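# Mesh the camshaft into the engine case bearing

## Task

Fit the camshaft into the free-standing engine case: push its shaft fully into the open front bearing so the large cam gear engages the small crank gear with correct timing, meaning the crank gear's marked tooth lands in one of the cam gear's two marked gaps as the gears rotate. The case must end up upright, and the installed shaft must stay in place on its own once the robot lets go.

## Robot and tools

Robot: two Doosan M1013 six-joint arms, named left_arm and right_arm, each ending in a two-finger parallel gripper whose pads open to 50 mm. The names are labels, not image sides. Base roots in the scene frame: left_arm at (+0.027, +0.591, 0) with quat_wxyz (+0.999, 0, 0, -0.038); right_arm at (+0.082, -0.586, 0) with quat_wxyz (+0.999, 0, 0, +0.053).

Frame: one scene frame for everything. Origin on the tabletop midway between the arms, +x out over the table, +z up, left_arm on the +y side. Positions are in metres, orientations are quaternions written w first.

Gripper geometry: fingers point along the gripper's +z axis and close along its x axis. The reported end_effector_position is the point between the pads; fingertips extend 17.5 mm past it. Pure rotations pivot about that point, which is offset 25 mm toward the gripper's -y from the last joint axis. A flat block protrudes about 9 cm toward -y and rotates with the gripper, so watch clearances there.

The 20-number row (shared by execute_actions and move): one flat list covering both arms. Numbers 1-10 are left_arm: x, y, z, qw, qx, qy, qz, then gripper position, force_limit, speed. Numbers 11-20 are the same ten for right_arm. All ten numbers must be present even for an idle arm. x, y, z, qw..qz are an absolute target pose for the gripper point in the scene frame, not an offset. Gripper position runs -1 to +1: +1 fully open, about -0.65 pads touching, -1 means close until stopped by an object. force_limit -1 to +1 maps to roughly 20, 102, 185 N per pad (actual may exceed by ~17 %). speed -1 to +1 maps to 20, 85, 150 mm/s of gap change. To keep an arm still, resend its last reported pose and its current gripper triple; a 0 in the gripper slots is a real command. Reuse your own target quaternion rather than the drifted reported one.

Tools:
- execute_actions {"actions": [...], "pictures": bool}. An empty list just reports state. One action with "rows" (1-15 rows) and "steps" (up to 15, each 1/30 s; default 15) plays rows one per step, repeating the final row. One item with only "steps" (up to 300) waits, counted from the previous result, so your thinking time is included. A target more than 0.6 m from the arm's last reported position along any gripper axis gets the call refused and nothing is sent.
- move {"target": row, "speed": m/s 0.002-0.5, default 0.25; rotation capped at twice that in rad/s}. Straight-line path to the absolute target, both arms finishing together, 0.5-10 s long. It does not avoid obstacles or the other arm. Result has a "move:" line: done, off_target, moving, held or fault, plus limits such as paced (target clipped) or held (steps blocked; the arm may then jump ahead quickly), and each gripper's distance from its target.
- wait {"seconds": 0-10}: lets time pass without new commands.
- zoom_image {"camera": cam_low | cam_left_wrist | cam_right_wrist, "region": [x0, y0, x1, y1]} pixel box, max 504x504; image sizes 672x504 for cam_low, 616x616 for wrist cams (fisheye).
- read_manual {"section": "licences"}: licence text only.
- finished_scene {"scene": n}: irreversible; grades the current scene and moves on.

Control behaviour: each step the commanded pose is limited to 70 mm and 16 degrees from the measured pose, then damped IK drives the joints, favouring position over orientation. After an action ends the arm only continues to its last clipped pose, so long moves may need several calls; compare the reported pose and the "Hand target" line. Reported positions can be slightly off, more so at full reach. Elbows never fully straighten.

Result lines: per arm, pose and velocities. "pose unreachable" means the clearance check altered or blocked that arm; HELD marks steps not sent. object_status: 0 moving, 1 stopped while opening, 2 stopped while closing (a real grip), 3 reached the commanded opening or pads met (usually empty). Grip with position -1 and confirm 2. Opening is about (250 - position_measured) x 0.202 mm. Changing position by at least 0.01 is needed before a new force or speed applies; open first to soften a grip. With force_limit -1 a lost object still shows 2.

Hazards: arms are stiff, so commanding even slightly beyond a contact can trigger a fault. A joint load limit hit (waist/shoulder 323, elbow 152, wrist joints 42.7 N m) or 144 N external force freezes that arm for 10 s and drops the rest of the call. Approach contacts slowly, never push hard, never let the arms collide, and do not knock the case over or anything off the table. Occasional disturbances may tug held parts or nudge loose ones. MOTOR HOT warns of heating under load; ignoring it leads to an over-temperature brake stop. Smooth, quick, low-effort motion is preferred.

Each tool is called as name(argument=value, ...), one argument or row to a line, values as JSON.

## Session

execute_actions(
  actions=[],
)

Scene clock: 0.00 s of 4400.00 s.
left_arm: end_effector_position=(+0.5795, +0.6494, +0.2768) position_measured=3 object_status=3 end_effector_quat_wxyz=(+0.173, +0.520, +0.809, -0.212) end_effector_velocity=(-0.000, +0.000, +0.000) end_effector_angular_velocity=(-0.000, -0.001, +0.001) | right_arm: end_effector_position=(+0.3315, -0.8386, +0.3310) position_measured=3 object_status=3 end_effector_quat_wxyz=(+0.674, -0.637, -0.238, -0.288) end_effector_velocity=(+0.000, +0.000, +0.000) end_effector_angular_velocity=(+0.001, +0.000, +0.001)
Joint positions: left_arm=[ 0.405  0.15   1.853 -0.561  1.313  0.095] | right_arm=[-1.307  0.416  2.031  0.554  2.267 -0.416]
Joint velocities: left_arm=[ 0.    -0.001  0.    -0.001  0.     0.   ] | right_arm=[ 0.001 -0.     0.    -0.     0.001  0.   ]
Hand target (left_arm): +0.580, +0.649, +0.277; +0.173, +0.520, +0.809, -0.212
Hand target (right_arm): +0.332, -0.839, +0.331; +0.674, -0.637, -0.238, -0.288

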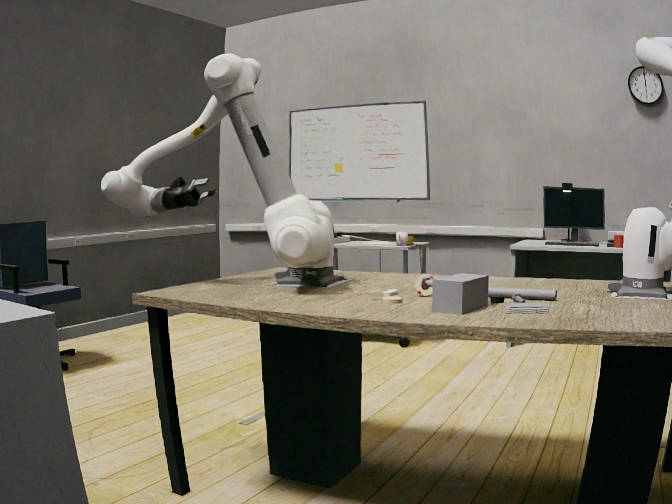

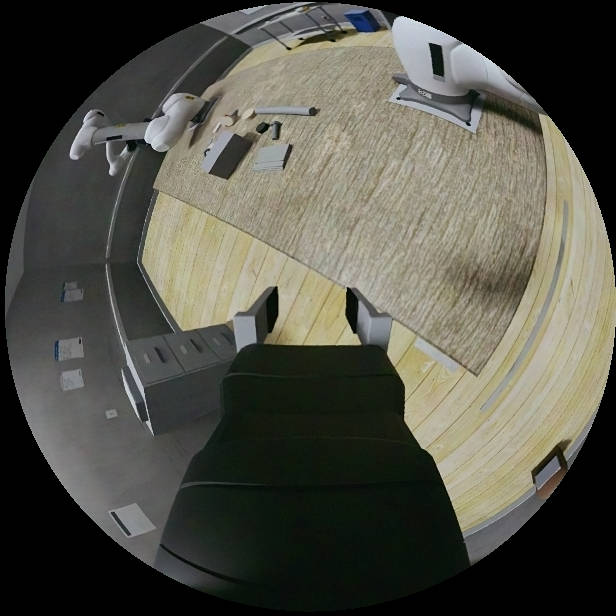

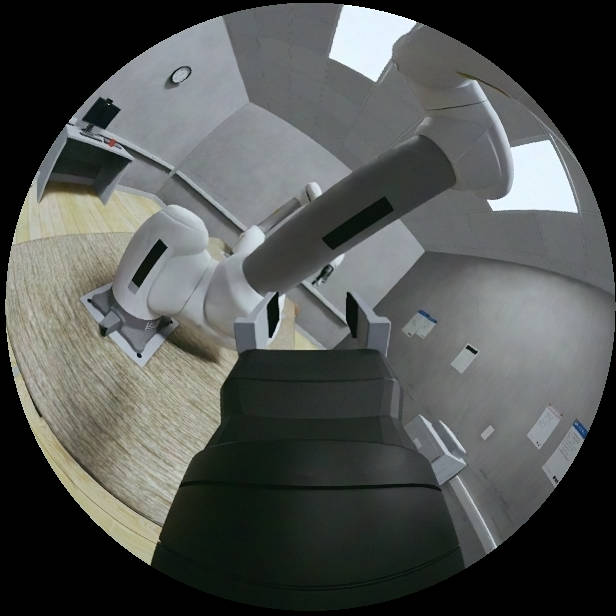

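zoom_image(
  camera="cam_low",
  region=[360, 250, 570, 330],
)

zoom_image(
  camera="cam_left_wrist",
  region=[180, 80, 330, 190],
)

Region (360, 250, 570, 330) of cam_low's 672x504 image, scaled by 2.400, with more detail than that image has; it fills the top 192 rows of this view, and the rest is white.

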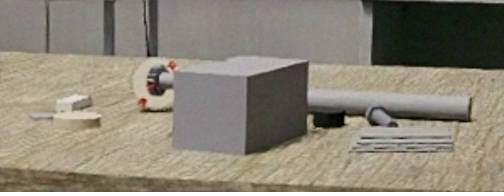

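Region (180, 80, 330, 190) of cam_left_wrist's 616x616 image, scaled by 3.360, with more detail than that image has; it fills the top 370 rows of this view, and the rest is white.

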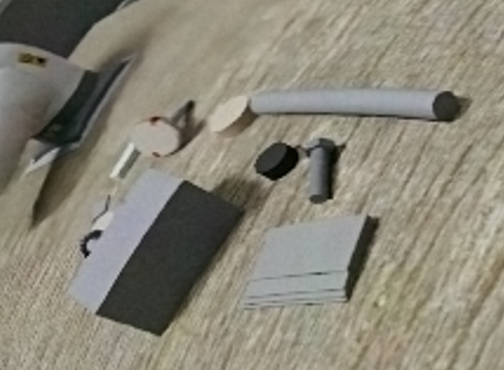

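move(
  target=[0.5,0.25,0.3,0,0,1,0,1,0,0,0.55,-0.65,0.3,0,1,0,0,1,0,0],
  speed=0.4,
)

move(
  target=[0.5,0.25,0.3,0,0,1,0,1,0,0,0.4,-0.2,0.25,0,1,0,0,1,0,0],
  speed=0.4,
)

Scene clock: 8.53 s of 4400.00 s.
left_arm: end_effector_position=(+0.4992, +0.2502, +0.2998) position_measured=3 object_status=3 end_effector_quat_wxyz=(-0.001, -0.000, +1.000, +0.000) end_effector_velocity=(-0.000, -0.000, -0.000) end_effector_angular_velocity=(-0.000, +0.001, +0.001) | right_arm: end_effector_position=(+0.5505, -0.6501, +0.2998) position_measured=3 object_status=3 end_effector_quat_wxyz=(+0.001, +1.000, -0.000, -0.001) end_effector_velocity=(+0.000, +0.000, +0.000) end_effector_angular_velocity=(-0.001, -0.000, -0.000)
Joint positions: left_arm=[-0.575  0.055  1.82  -0.     1.268 -2.221] | right_arm=[-0.365 -0.094  1.966 -0.003  1.271  1.314]
Joint velocities: left_arm=[-0.     0.    -0.    -0.     0.    -0.001] | right_arm=[ 0.001  0.    -0.    -0.001 -0.     0.001]
Hand target (left_arm): +0.499, +0.250, +0.300; -0.001, -0.000, +1.000, +0.000
Hand target (right_arm): +0.550, -0.650, +0.300; +0.001, +1.000, -0.000, -0.001
Off the commanded pose (left_arm): 0.001 m, 0 deg.
Off the commanded pose (right_arm): 0.001 m, 0 deg.
After step 90, 2.83 s passed at rest.
move: done

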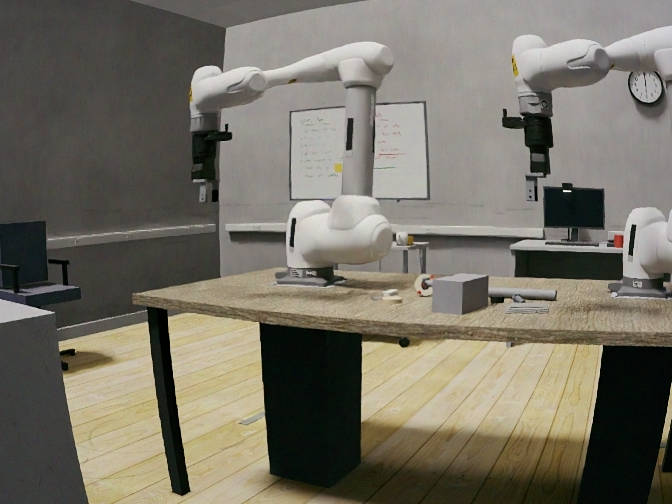

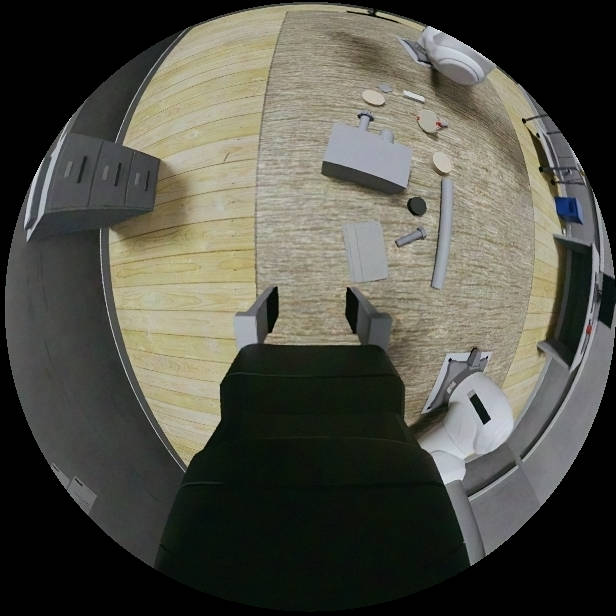

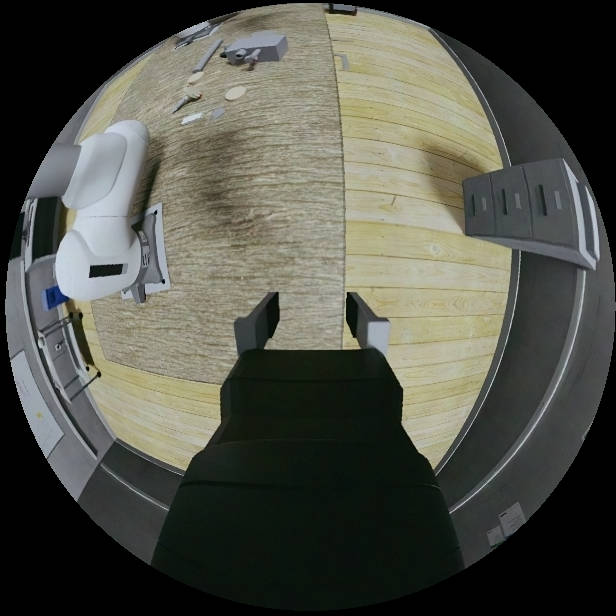

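Scene clock: 10.23 s of 4400.00 s.
left_arm: end_effector_position=(+0.5000, +0.2500, +0.3000) position_measured=3 object_status=3 end_effector_quat_wxyz=(+0.000, +0.000, +1.000, +0.000) end_effector_velocity=(-0.000, -0.001, -0.001) end_effector_angular_velocity=(+0.001, +0.001, -0.000) | right_arm: end_effector_position=(+0.4008, -0.1996, +0.2500) position_measured=3 object_status=3 end_effector_quat_wxyz=(+0.001, +1.000, -0.000, +0.001) end_effector_velocity=(-0.001, -0.000, +0.001) end_effector_angular_velocity=(-0.001, +0.000, +0.000)
Joint positions: left_arm=[-0.574  0.055  1.82   0.     1.266 -2.221] | right_arm=[ 0.672 -0.055  2.026 -0.002  1.171  2.35 ]
Joint velocities: left_arm=[-0.001  0.001 -0.    -0.    -0.    -0.001] | right_arm=[ 0.001 -0.001 -0.    -0.     0.002  0.001]
Hand target (left_arm): +0.500, +0.250, +0.300; +0.000, +0.000, +1.000, +0.000
Hand target (right_arm): +0.401, -0.200, +0.250; +0.001, +1.000, +0.000, +0.001
Off the commanded pose (left_arm): 0.000 m, 0 deg.
Off the commanded pose (right_arm): 0.001 m, 0 deg.
move: done; limits=paced

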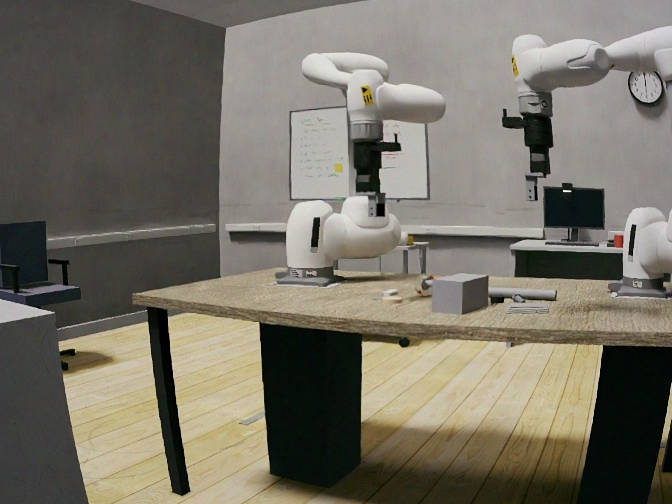

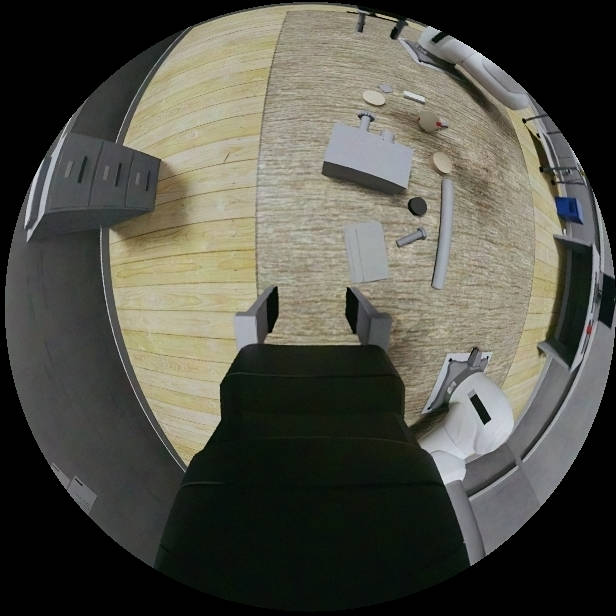

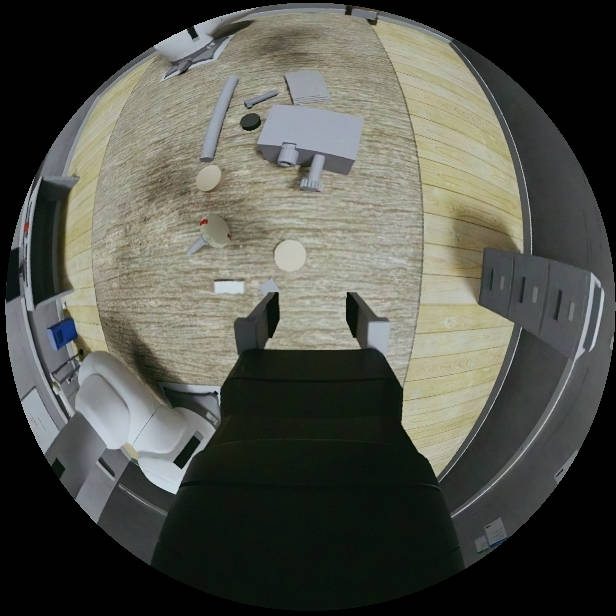

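move(
  target=[0.42,0.13,0.2,0,0,1,0,1,0,0,0.25,-0.22,0.13,0,1,0,0,1,0,0],
  speed=0.3,
)

zoom_image(
  camera="cam_right_wrist",
  region=[200, 50, 480, 300],
)

zoom_image(
  camera="cam_left_wrist",
  region=[200, 50, 480, 300],
)

Scene clock: 14.40 s of 4400.00 s.
left_arm: end_effector_position=(+0.4198, +0.1304, +0.1998) position_measured=3 object_status=3 end_effector_quat_wxyz=(-0.000, -0.000, +1.000, +0.000) end_effector_velocity=(+0.000, -0.001, -0.001) end_effector_angular_velocity=(+0.001, +0.000, +0.000) | right_arm: end_effector_position=(+0.2499, -0.2198, +0.1302) position_measured=3 object_status=3 end_effector_quat_wxyz=(-0.000, +1.000, +0.000, +0.000) end_effector_velocity=(-0.001, -0.001, -0.001) end_effector_angular_velocity=(-0.002, +0.001, +0.001)
Joint positions: left_arm=[-0.821  0.148  1.91   0.     1.084 -2.468] | right_arm=[ 0.917 -0.112  2.324 -0.     0.929  2.594]
Joint velocities: left_arm=[-0.001  0.001 -0.001  0.    -0.    -0.001] | right_arm=[ 0.001  0.001  0.001 -0.001  0.     0.001]
Hand target (left_arm): +0.420, +0.130, +0.200; +0.000, -0.000, +1.000, +0.000
Hand target (right_arm): +0.250, -0.220, +0.130; +0.000, +1.000, +0.000, +0.000
Off the commanded pose (left_arm): 0.000 m, 0 deg.
Off the commanded pose (right_arm): 0.000 m, 0 deg.
After step 90, 0.10 s passed at rest.
move: done

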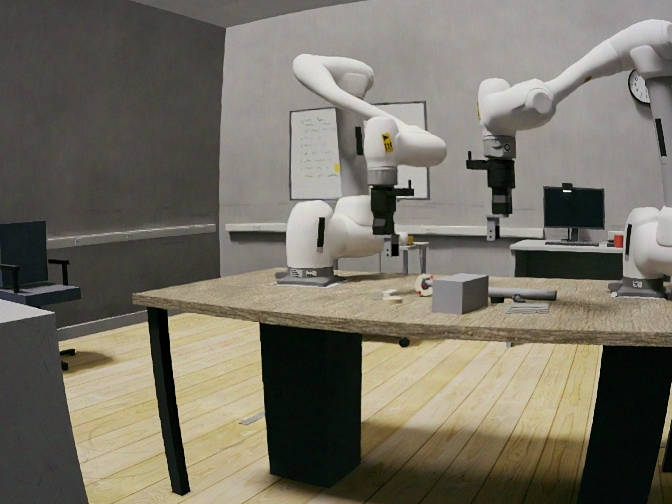

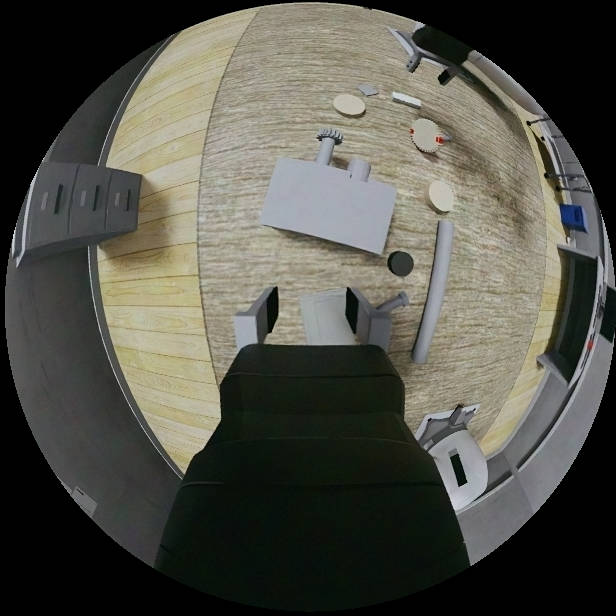

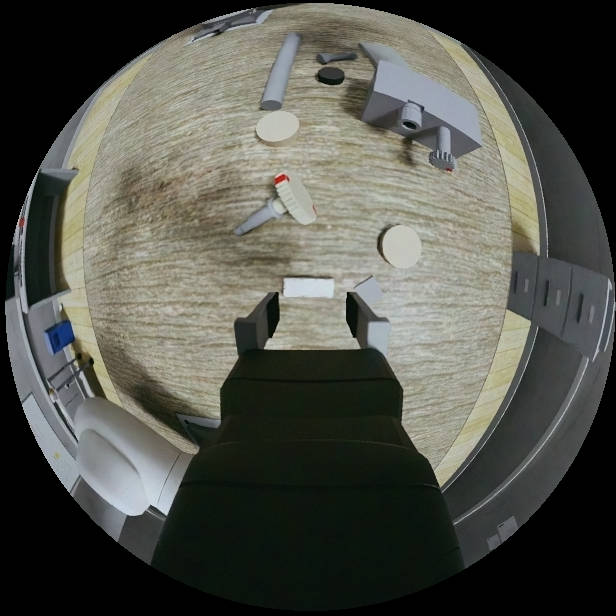

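Region (200, 50, 480, 300) of cam_right_wrist's 616x616 image, scaled by 1.800, with more detail than that image has; it fills the top 450 rows of this view, and the rest is white.

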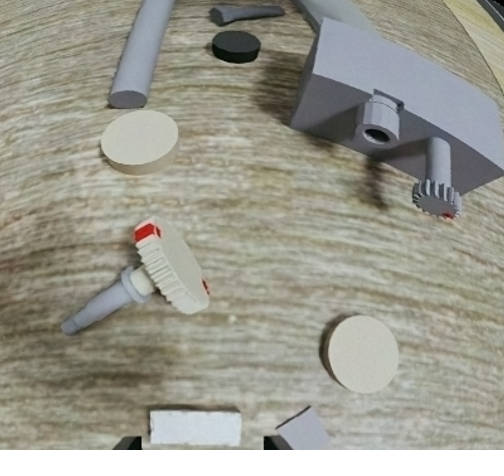

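Region (200, 50, 480, 300) of cam_left_wrist's 616x616 image, scaled by 1.800, with more detail than that image has; it fills the top 450 rows of this view, and the rest is white.

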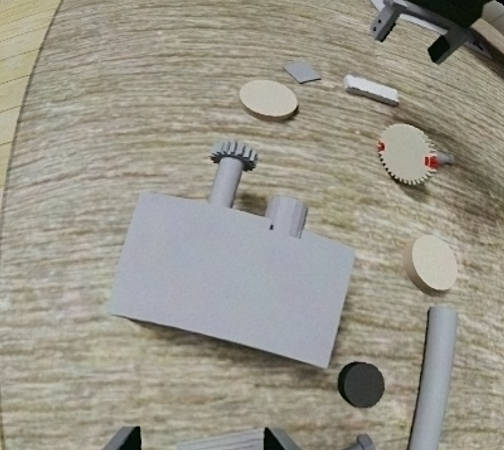

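move(
  target=[0.42,0.13,0.2,0,0,1,0,1,0,0,0.37,-0.15,0.065,-0.496,0.859,-0.108,0.062,1,0,0],
  speed=0.3,
)

zoom_image(
  camera="cam_right_wrist",
  region=[230, 170, 410, 310],
)

Scene clock: 36.87 s of 4400.00 s.
left_arm: end_effector_position=(+0.4200, +0.1300, +0.2000) position_measured=3 object_status=3 end_effector_quat_wxyz=(+0.000, +0.000, +1.000, -0.000) end_effector_velocity=(-0.000, -0.001, +0.001) end_effector_angular_velocity=(-0.002, -0.002, -0.002) | right_arm: end_effector_position=(+0.3699, -0.1497, +0.0651) position_measured=3 object_status=3 end_effector_quat_wxyz=(-0.497, +0.859, -0.108, +0.062) end_effector_velocity=(-0.001, +0.000, -0.000) end_effector_angular_velocity=(+0.001, -0.000, -0.000)
Joint positions: left_arm=[-0.821  0.149  1.909  0.     1.084 -2.467] | right_arm=[0.424 0.295 2.676 2.268 0.935 0.151]
Joint velocities: left_arm=[-0.001 -0.002 -0.001  0.     0.     0.001] | right_arm=[ 0.001  0.002  0.001  0.003  0.003 -0.003]
Hand target (left_arm): +0.420, +0.130, +0.200; +0.000, +0.000, +1.000, -0.000
Hand target (right_arm): +0.370, -0.150, +0.065; -0.497, +0.859, -0.108, +0.062
Off the commanded pose (left_arm): 0.000 m, 0 deg.
Off the commanded pose (right_arm): 0.000 m, 0 deg.
After step 90, 16.90 s passed at rest.
move: done; limits=paced

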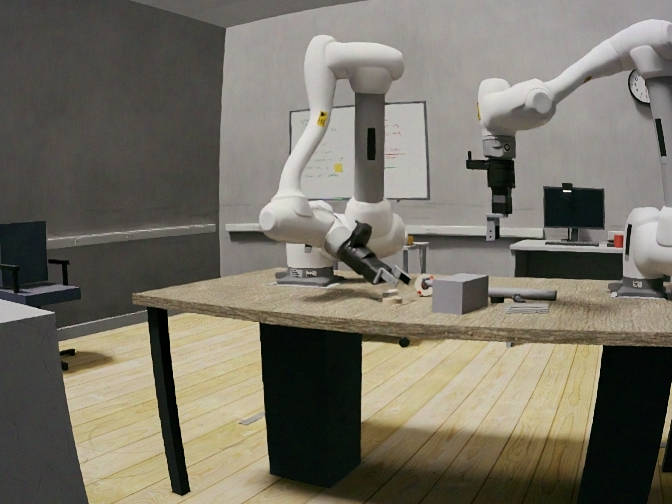

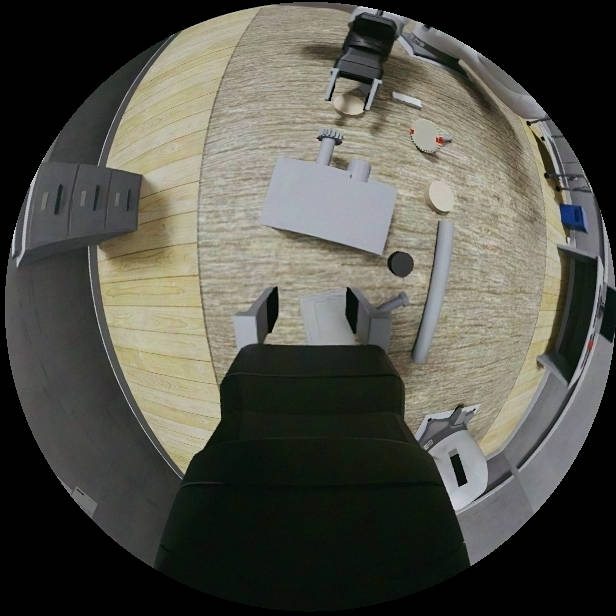

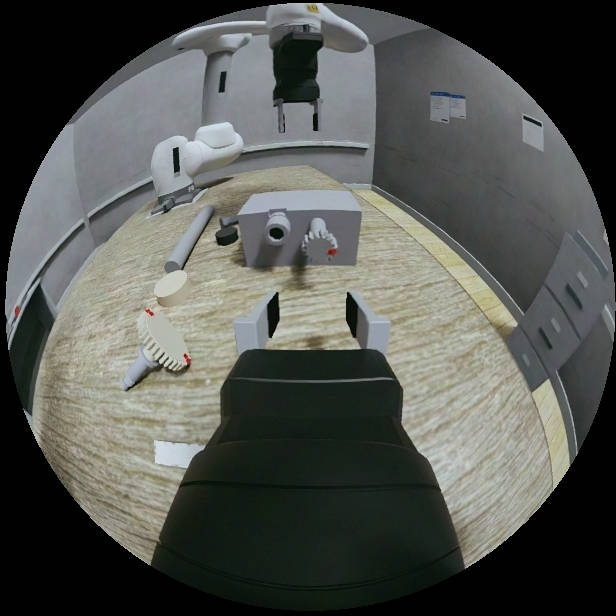

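Region (230, 170, 410, 310) of cam_right_wrist's 616x616 image, scaled by 2.800, with more detail than that image has.

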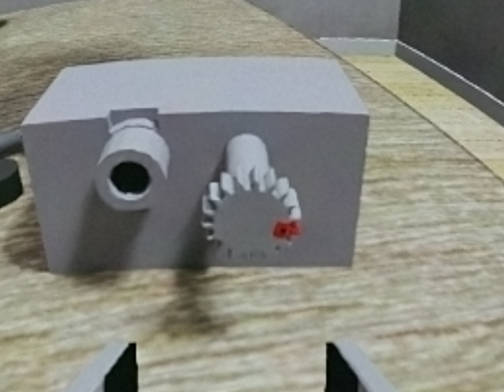

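zoom_image(
  camera="cam_right_wrist",
  region=[290, 215, 350, 275],
)

zoom_image(
  camera="cam_left_wrist",
  region=[395, 105, 465, 165],
)

zoom_image(
  camera="cam_low",
  region=[400, 260, 460, 310],
)

Region (290, 215, 350, 275) of cam_right_wrist's 616x616 image, scaled by 8.400, with more detail than that image has.

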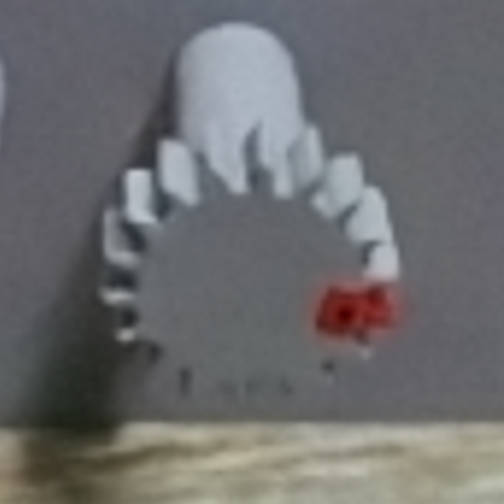

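Region (395, 105, 465, 165) of cam_left_wrist's 616x616 image, scaled by 7.200, with more detail than that image has; it fills the top 432 rows of this view, and the rest is white.

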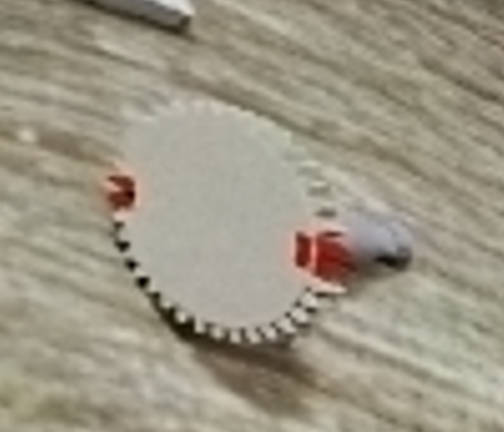

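Region (400, 260, 460, 310) of cam_low's 672x504 image, scaled by 8.400, with more detail than that image has.

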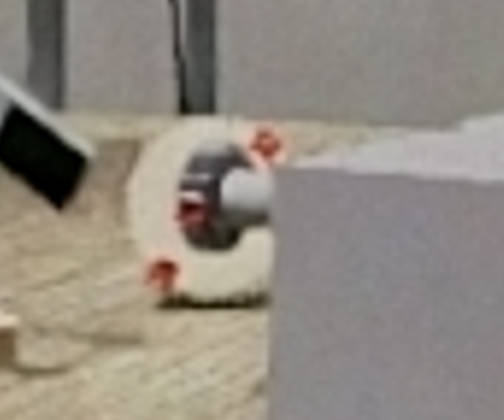

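move(
  target=[0.40,0.15,0.13,-0.0216,0.1226,0.9771,-0.1722,1,0,0,0.29,-0.15,0.16,-0.1,0.99,0.05,0.1,0.4,0,0],
  speed=0.3,
)

move(
  target=[0.40,0.15,0.13,-0.0216,0.1226,0.9771,-0.1722,1,0,0,0.192,-0.102,0.112,0.1434,0.947,0.2037,0.2027,0.4,0,0],
  speed=0.3,
)

zoom_image(
  camera="cam_right_wrist",
  region=[210, 200, 410, 360],
)

Scene clock: 64.43 s of 4400.00 s.
left_arm: end_effector_position=(+0.4001, +0.1499, +0.1301) position_measured=3 object_status=3 end_effector_quat_wxyz=(-0.021, +0.123, +0.977, -0.172) end_effector_velocity=(-0.000, -0.000, -0.001) end_effector_angular_velocity=(+0.002, +0.002, +0.001) | right_arm: end_effector_position=(+0.2903, -0.1503, +0.1598) position_measured=92 object_status=3 end_effector_quat_wxyz=(-0.099, +0.989, +0.050, +0.100) end_effector_velocity=(+0.000, +0.000, +0.000) end_effector_angular_velocity=(-0.000, -0.001, -0.001)
Joint positions: left_arm=[-0.657  0.137  2.132 -0.456  0.758 -1.738] | right_arm=[ 0.958 -0.126  2.307 -0.102  0.689  2.605]
Joint velocities: left_arm=[-0.001  0.002  0.     0.001 -0.    -0.002] | right_arm=[ 0.001  0.    -0.001 -0.003  0.001  0.004]
Hand target (left_arm): +0.400, +0.150, +0.130; -0.021, +0.123, +0.977, -0.172
Hand target (right_arm): +0.290, -0.150, +0.160; -0.099, +0.989, +0.050, +0.100
Off the commanded pose (left_arm): 0.000 m, 0 deg.
Off the commanded pose (right_arm): 0.000 m, 0 deg.
After step 90, 21.93 s passed at rest.
move: done; limits=paced

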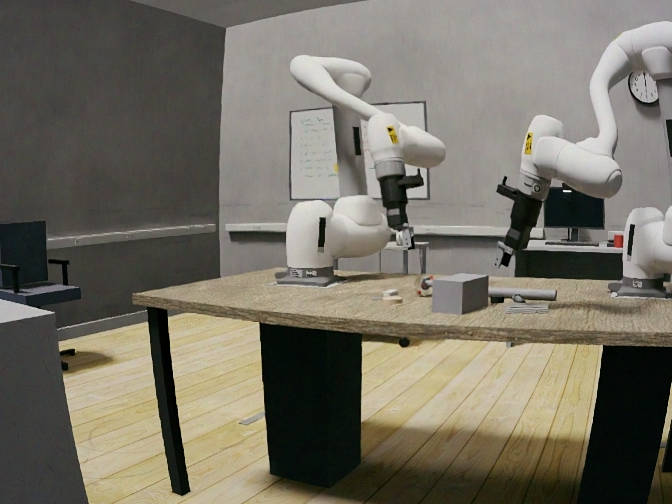

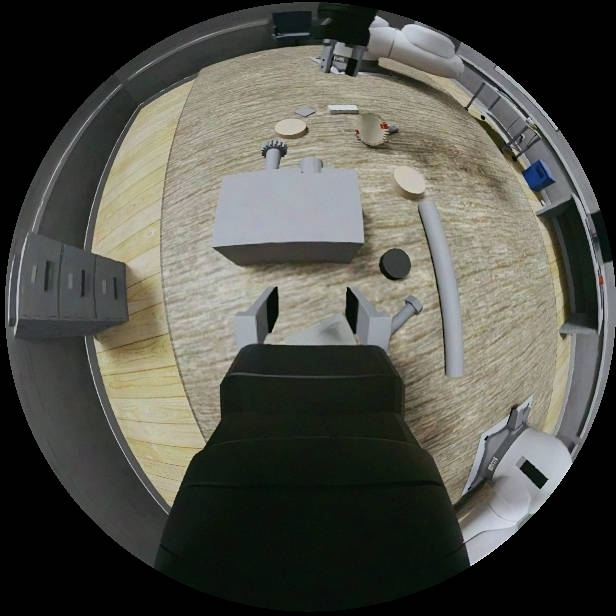

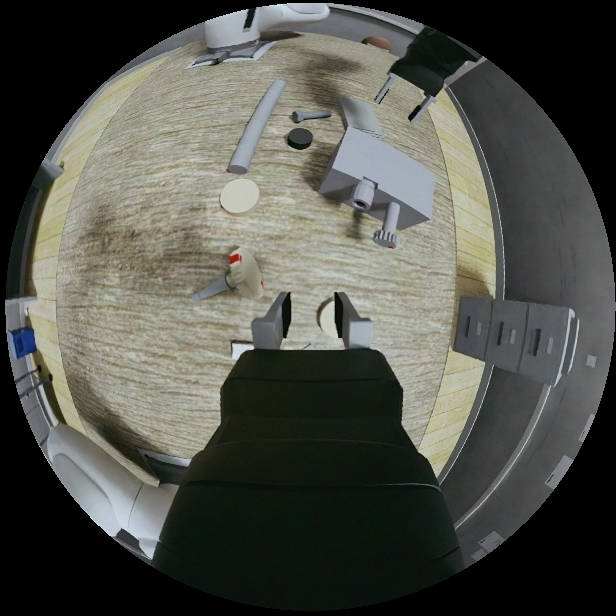

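Scene clock: 65.87 s of 4400.00 s.
left_arm: end_effector_position=(+0.4000, +0.1501, +0.1300) position_measured=3 object_status=3 end_effector_quat_wxyz=(-0.022, +0.123, +0.977, -0.172) end_effector_velocity=(-0.000, -0.000, +0.000) end_effector_angular_velocity=(-0.001, +0.001, +0.003) | right_arm: end_effector_position=(+0.1922, -0.1018, +0.1122) position_measured=92 object_status=3 end_effector_quat_wxyz=(+0.143, +0.947, +0.203, +0.203) end_effector_velocity=(-0.000, -0.001, -0.002) end_effector_angular_velocity=(-0.004, +0.000, +0.001)
Joint positions: left_arm=[-0.657  0.137  2.132 -0.456  0.758 -1.738] | right_arm=[ 1.429  0.171  2.137 -0.531  1.092  2.995]
Joint velocities: left_arm=[ 0.    -0.     0.    -0.002  0.    -0.002] | right_arm=[ 0.001  0.004  0.001 -0.    -0.001  0.   ]
Hand target (left_arm): +0.400, +0.150, +0.130; -0.022, +0.123, +0.977, -0.172
Hand target (right_arm): +0.192, -0.102, +0.112; +0.143, +0.947, +0.203, +0.203
Off the commanded pose (left_arm): 0.000 m, 0 deg.
Off the commanded pose (right_arm): 0.000 m, 0 deg.
move: done

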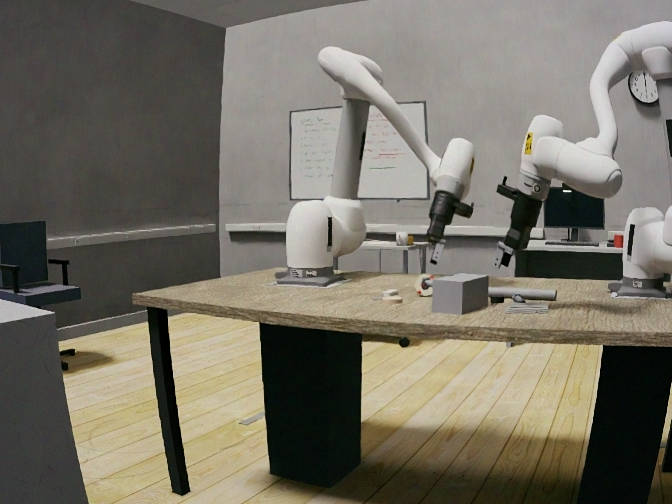

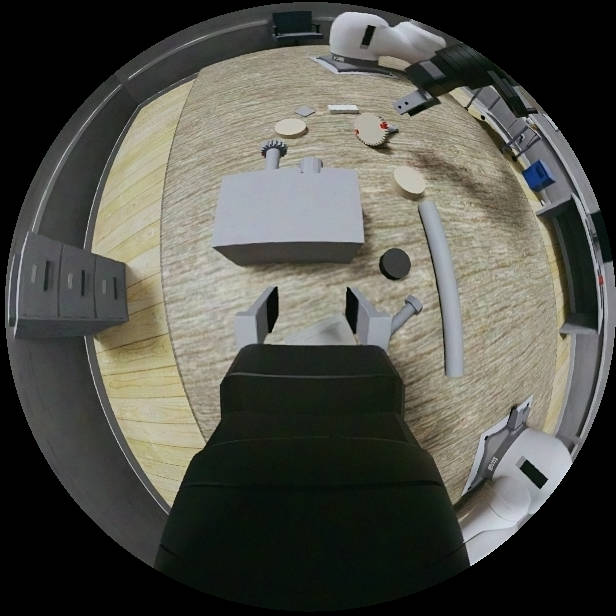

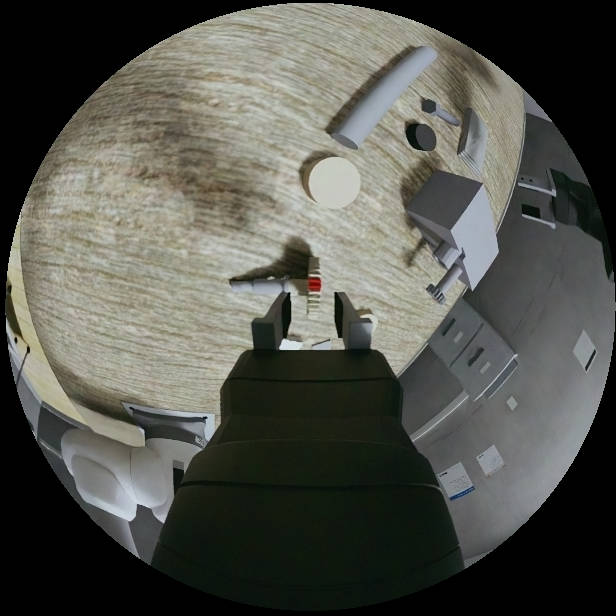

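Region (210, 200, 410, 360) of cam_right_wrist's 616x616 image, scaled by 2.520, with more detail than that image has; it fills the top 403 rows of this view, and the rest is white.

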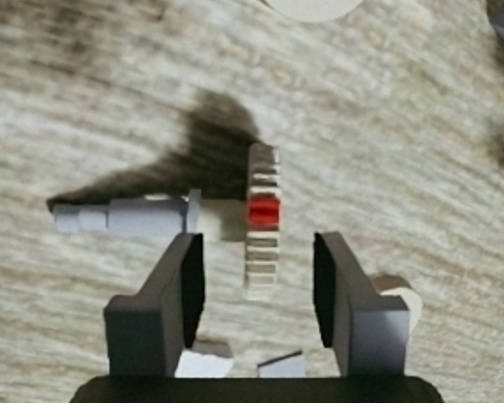

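move(
  target=[0.395,0.13,0.055,-0.0216,0.1226,0.9771,-0.1722,1,0,0,0.2185,-0.1125,0.0615,0.1434,0.947,0.2037,0.2027,0.4,0,0],
  speed=0.08,
)

zoom_image(
  camera="cam_right_wrist",
  region=[180, 200, 410, 360],
)

zoom_image(
  camera="cam_left_wrist",
  region=[330, 50, 450, 150],
)

Scene clock: 72.23 s of 4400.00 s.
left_arm: end_effector_position=(+0.3950, +0.1300, +0.0550) position_measured=3 object_status=3 end_effector_quat_wxyz=(-0.022, +0.123, +0.977, -0.172) end_effector_velocity=(+0.001, -0.001, +0.001) end_effector_angular_velocity=(-0.002, -0.001, +0.000) | right_arm: end_effector_position=(+0.2185, -0.1126, +0.0615) position_measured=92 object_status=3 end_effector_quat_wxyz=(+0.143, +0.947, +0.204, +0.203) end_effector_velocity=(+0.000, -0.000, +0.000) end_effector_angular_velocity=(-0.001, -0.001, -0.001)
Joint positions: left_arm=[-0.692  0.251  2.173 -0.544  0.611 -1.656] | right_arm=[ 1.376  0.226  2.194 -0.584  0.977  3.026]
Joint velocities: left_arm=[-0.     0.    -0.001 -0.001 -0.     0.001] | right_arm=[-0.    -0.     0.    -0.     0.001  0.   ]
Hand target (left_arm): +0.395, +0.130, +0.055; -0.022, +0.123, +0.977, -0.172
Hand target (right_arm): +0.218, -0.113, +0.061; +0.143, +0.947, +0.204, +0.203
Off the commanded pose (left_arm): 0.000 m, 0 deg.
Off the commanded pose (right_arm): 0.000 m, 0 deg.
After step 90, 2.07 s passed at rest.
move: done

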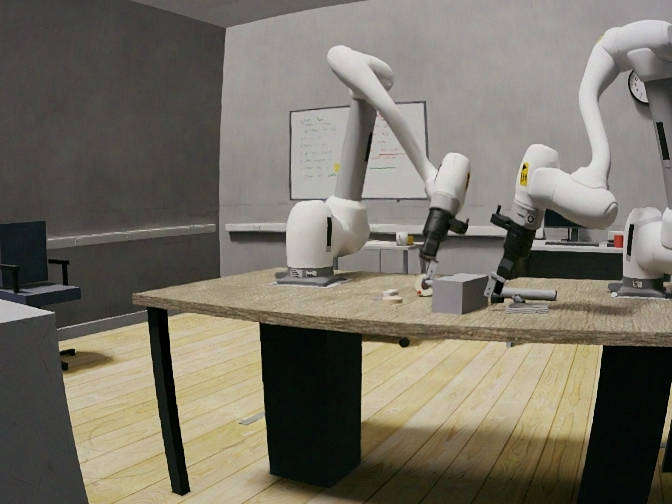

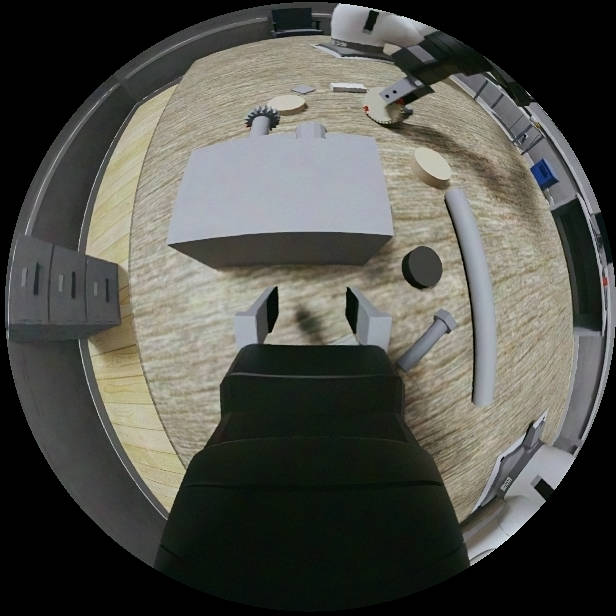

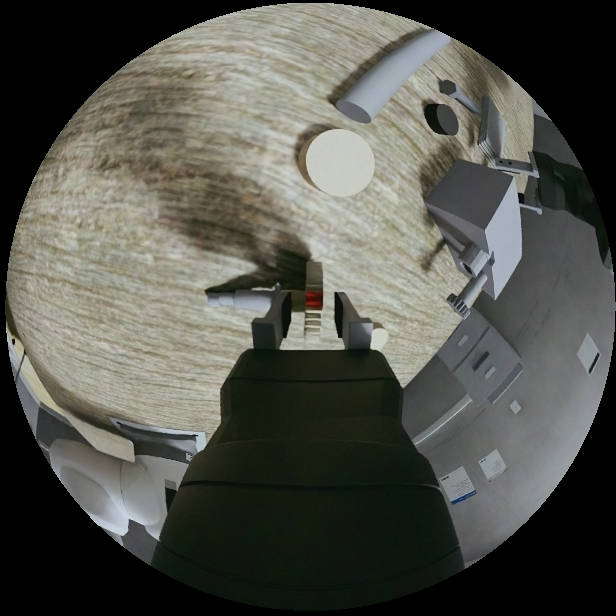

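Region (180, 200, 410, 360) of cam_right_wrist's 616x616 image, scaled by 2.191, with more detail than that image has; it fills the top 351 rows of this view, and the rest is white.

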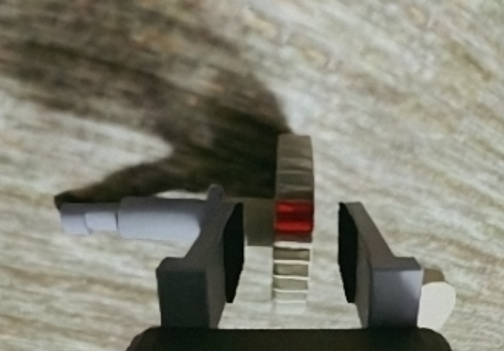

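Region (330, 50, 450, 150) of cam_left_wrist's 616x616 image, scaled by 4.200, with more detail than that image has.

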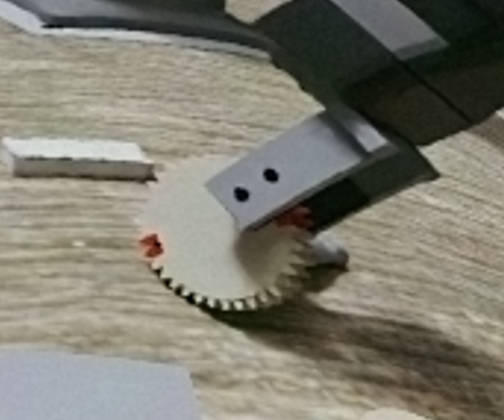

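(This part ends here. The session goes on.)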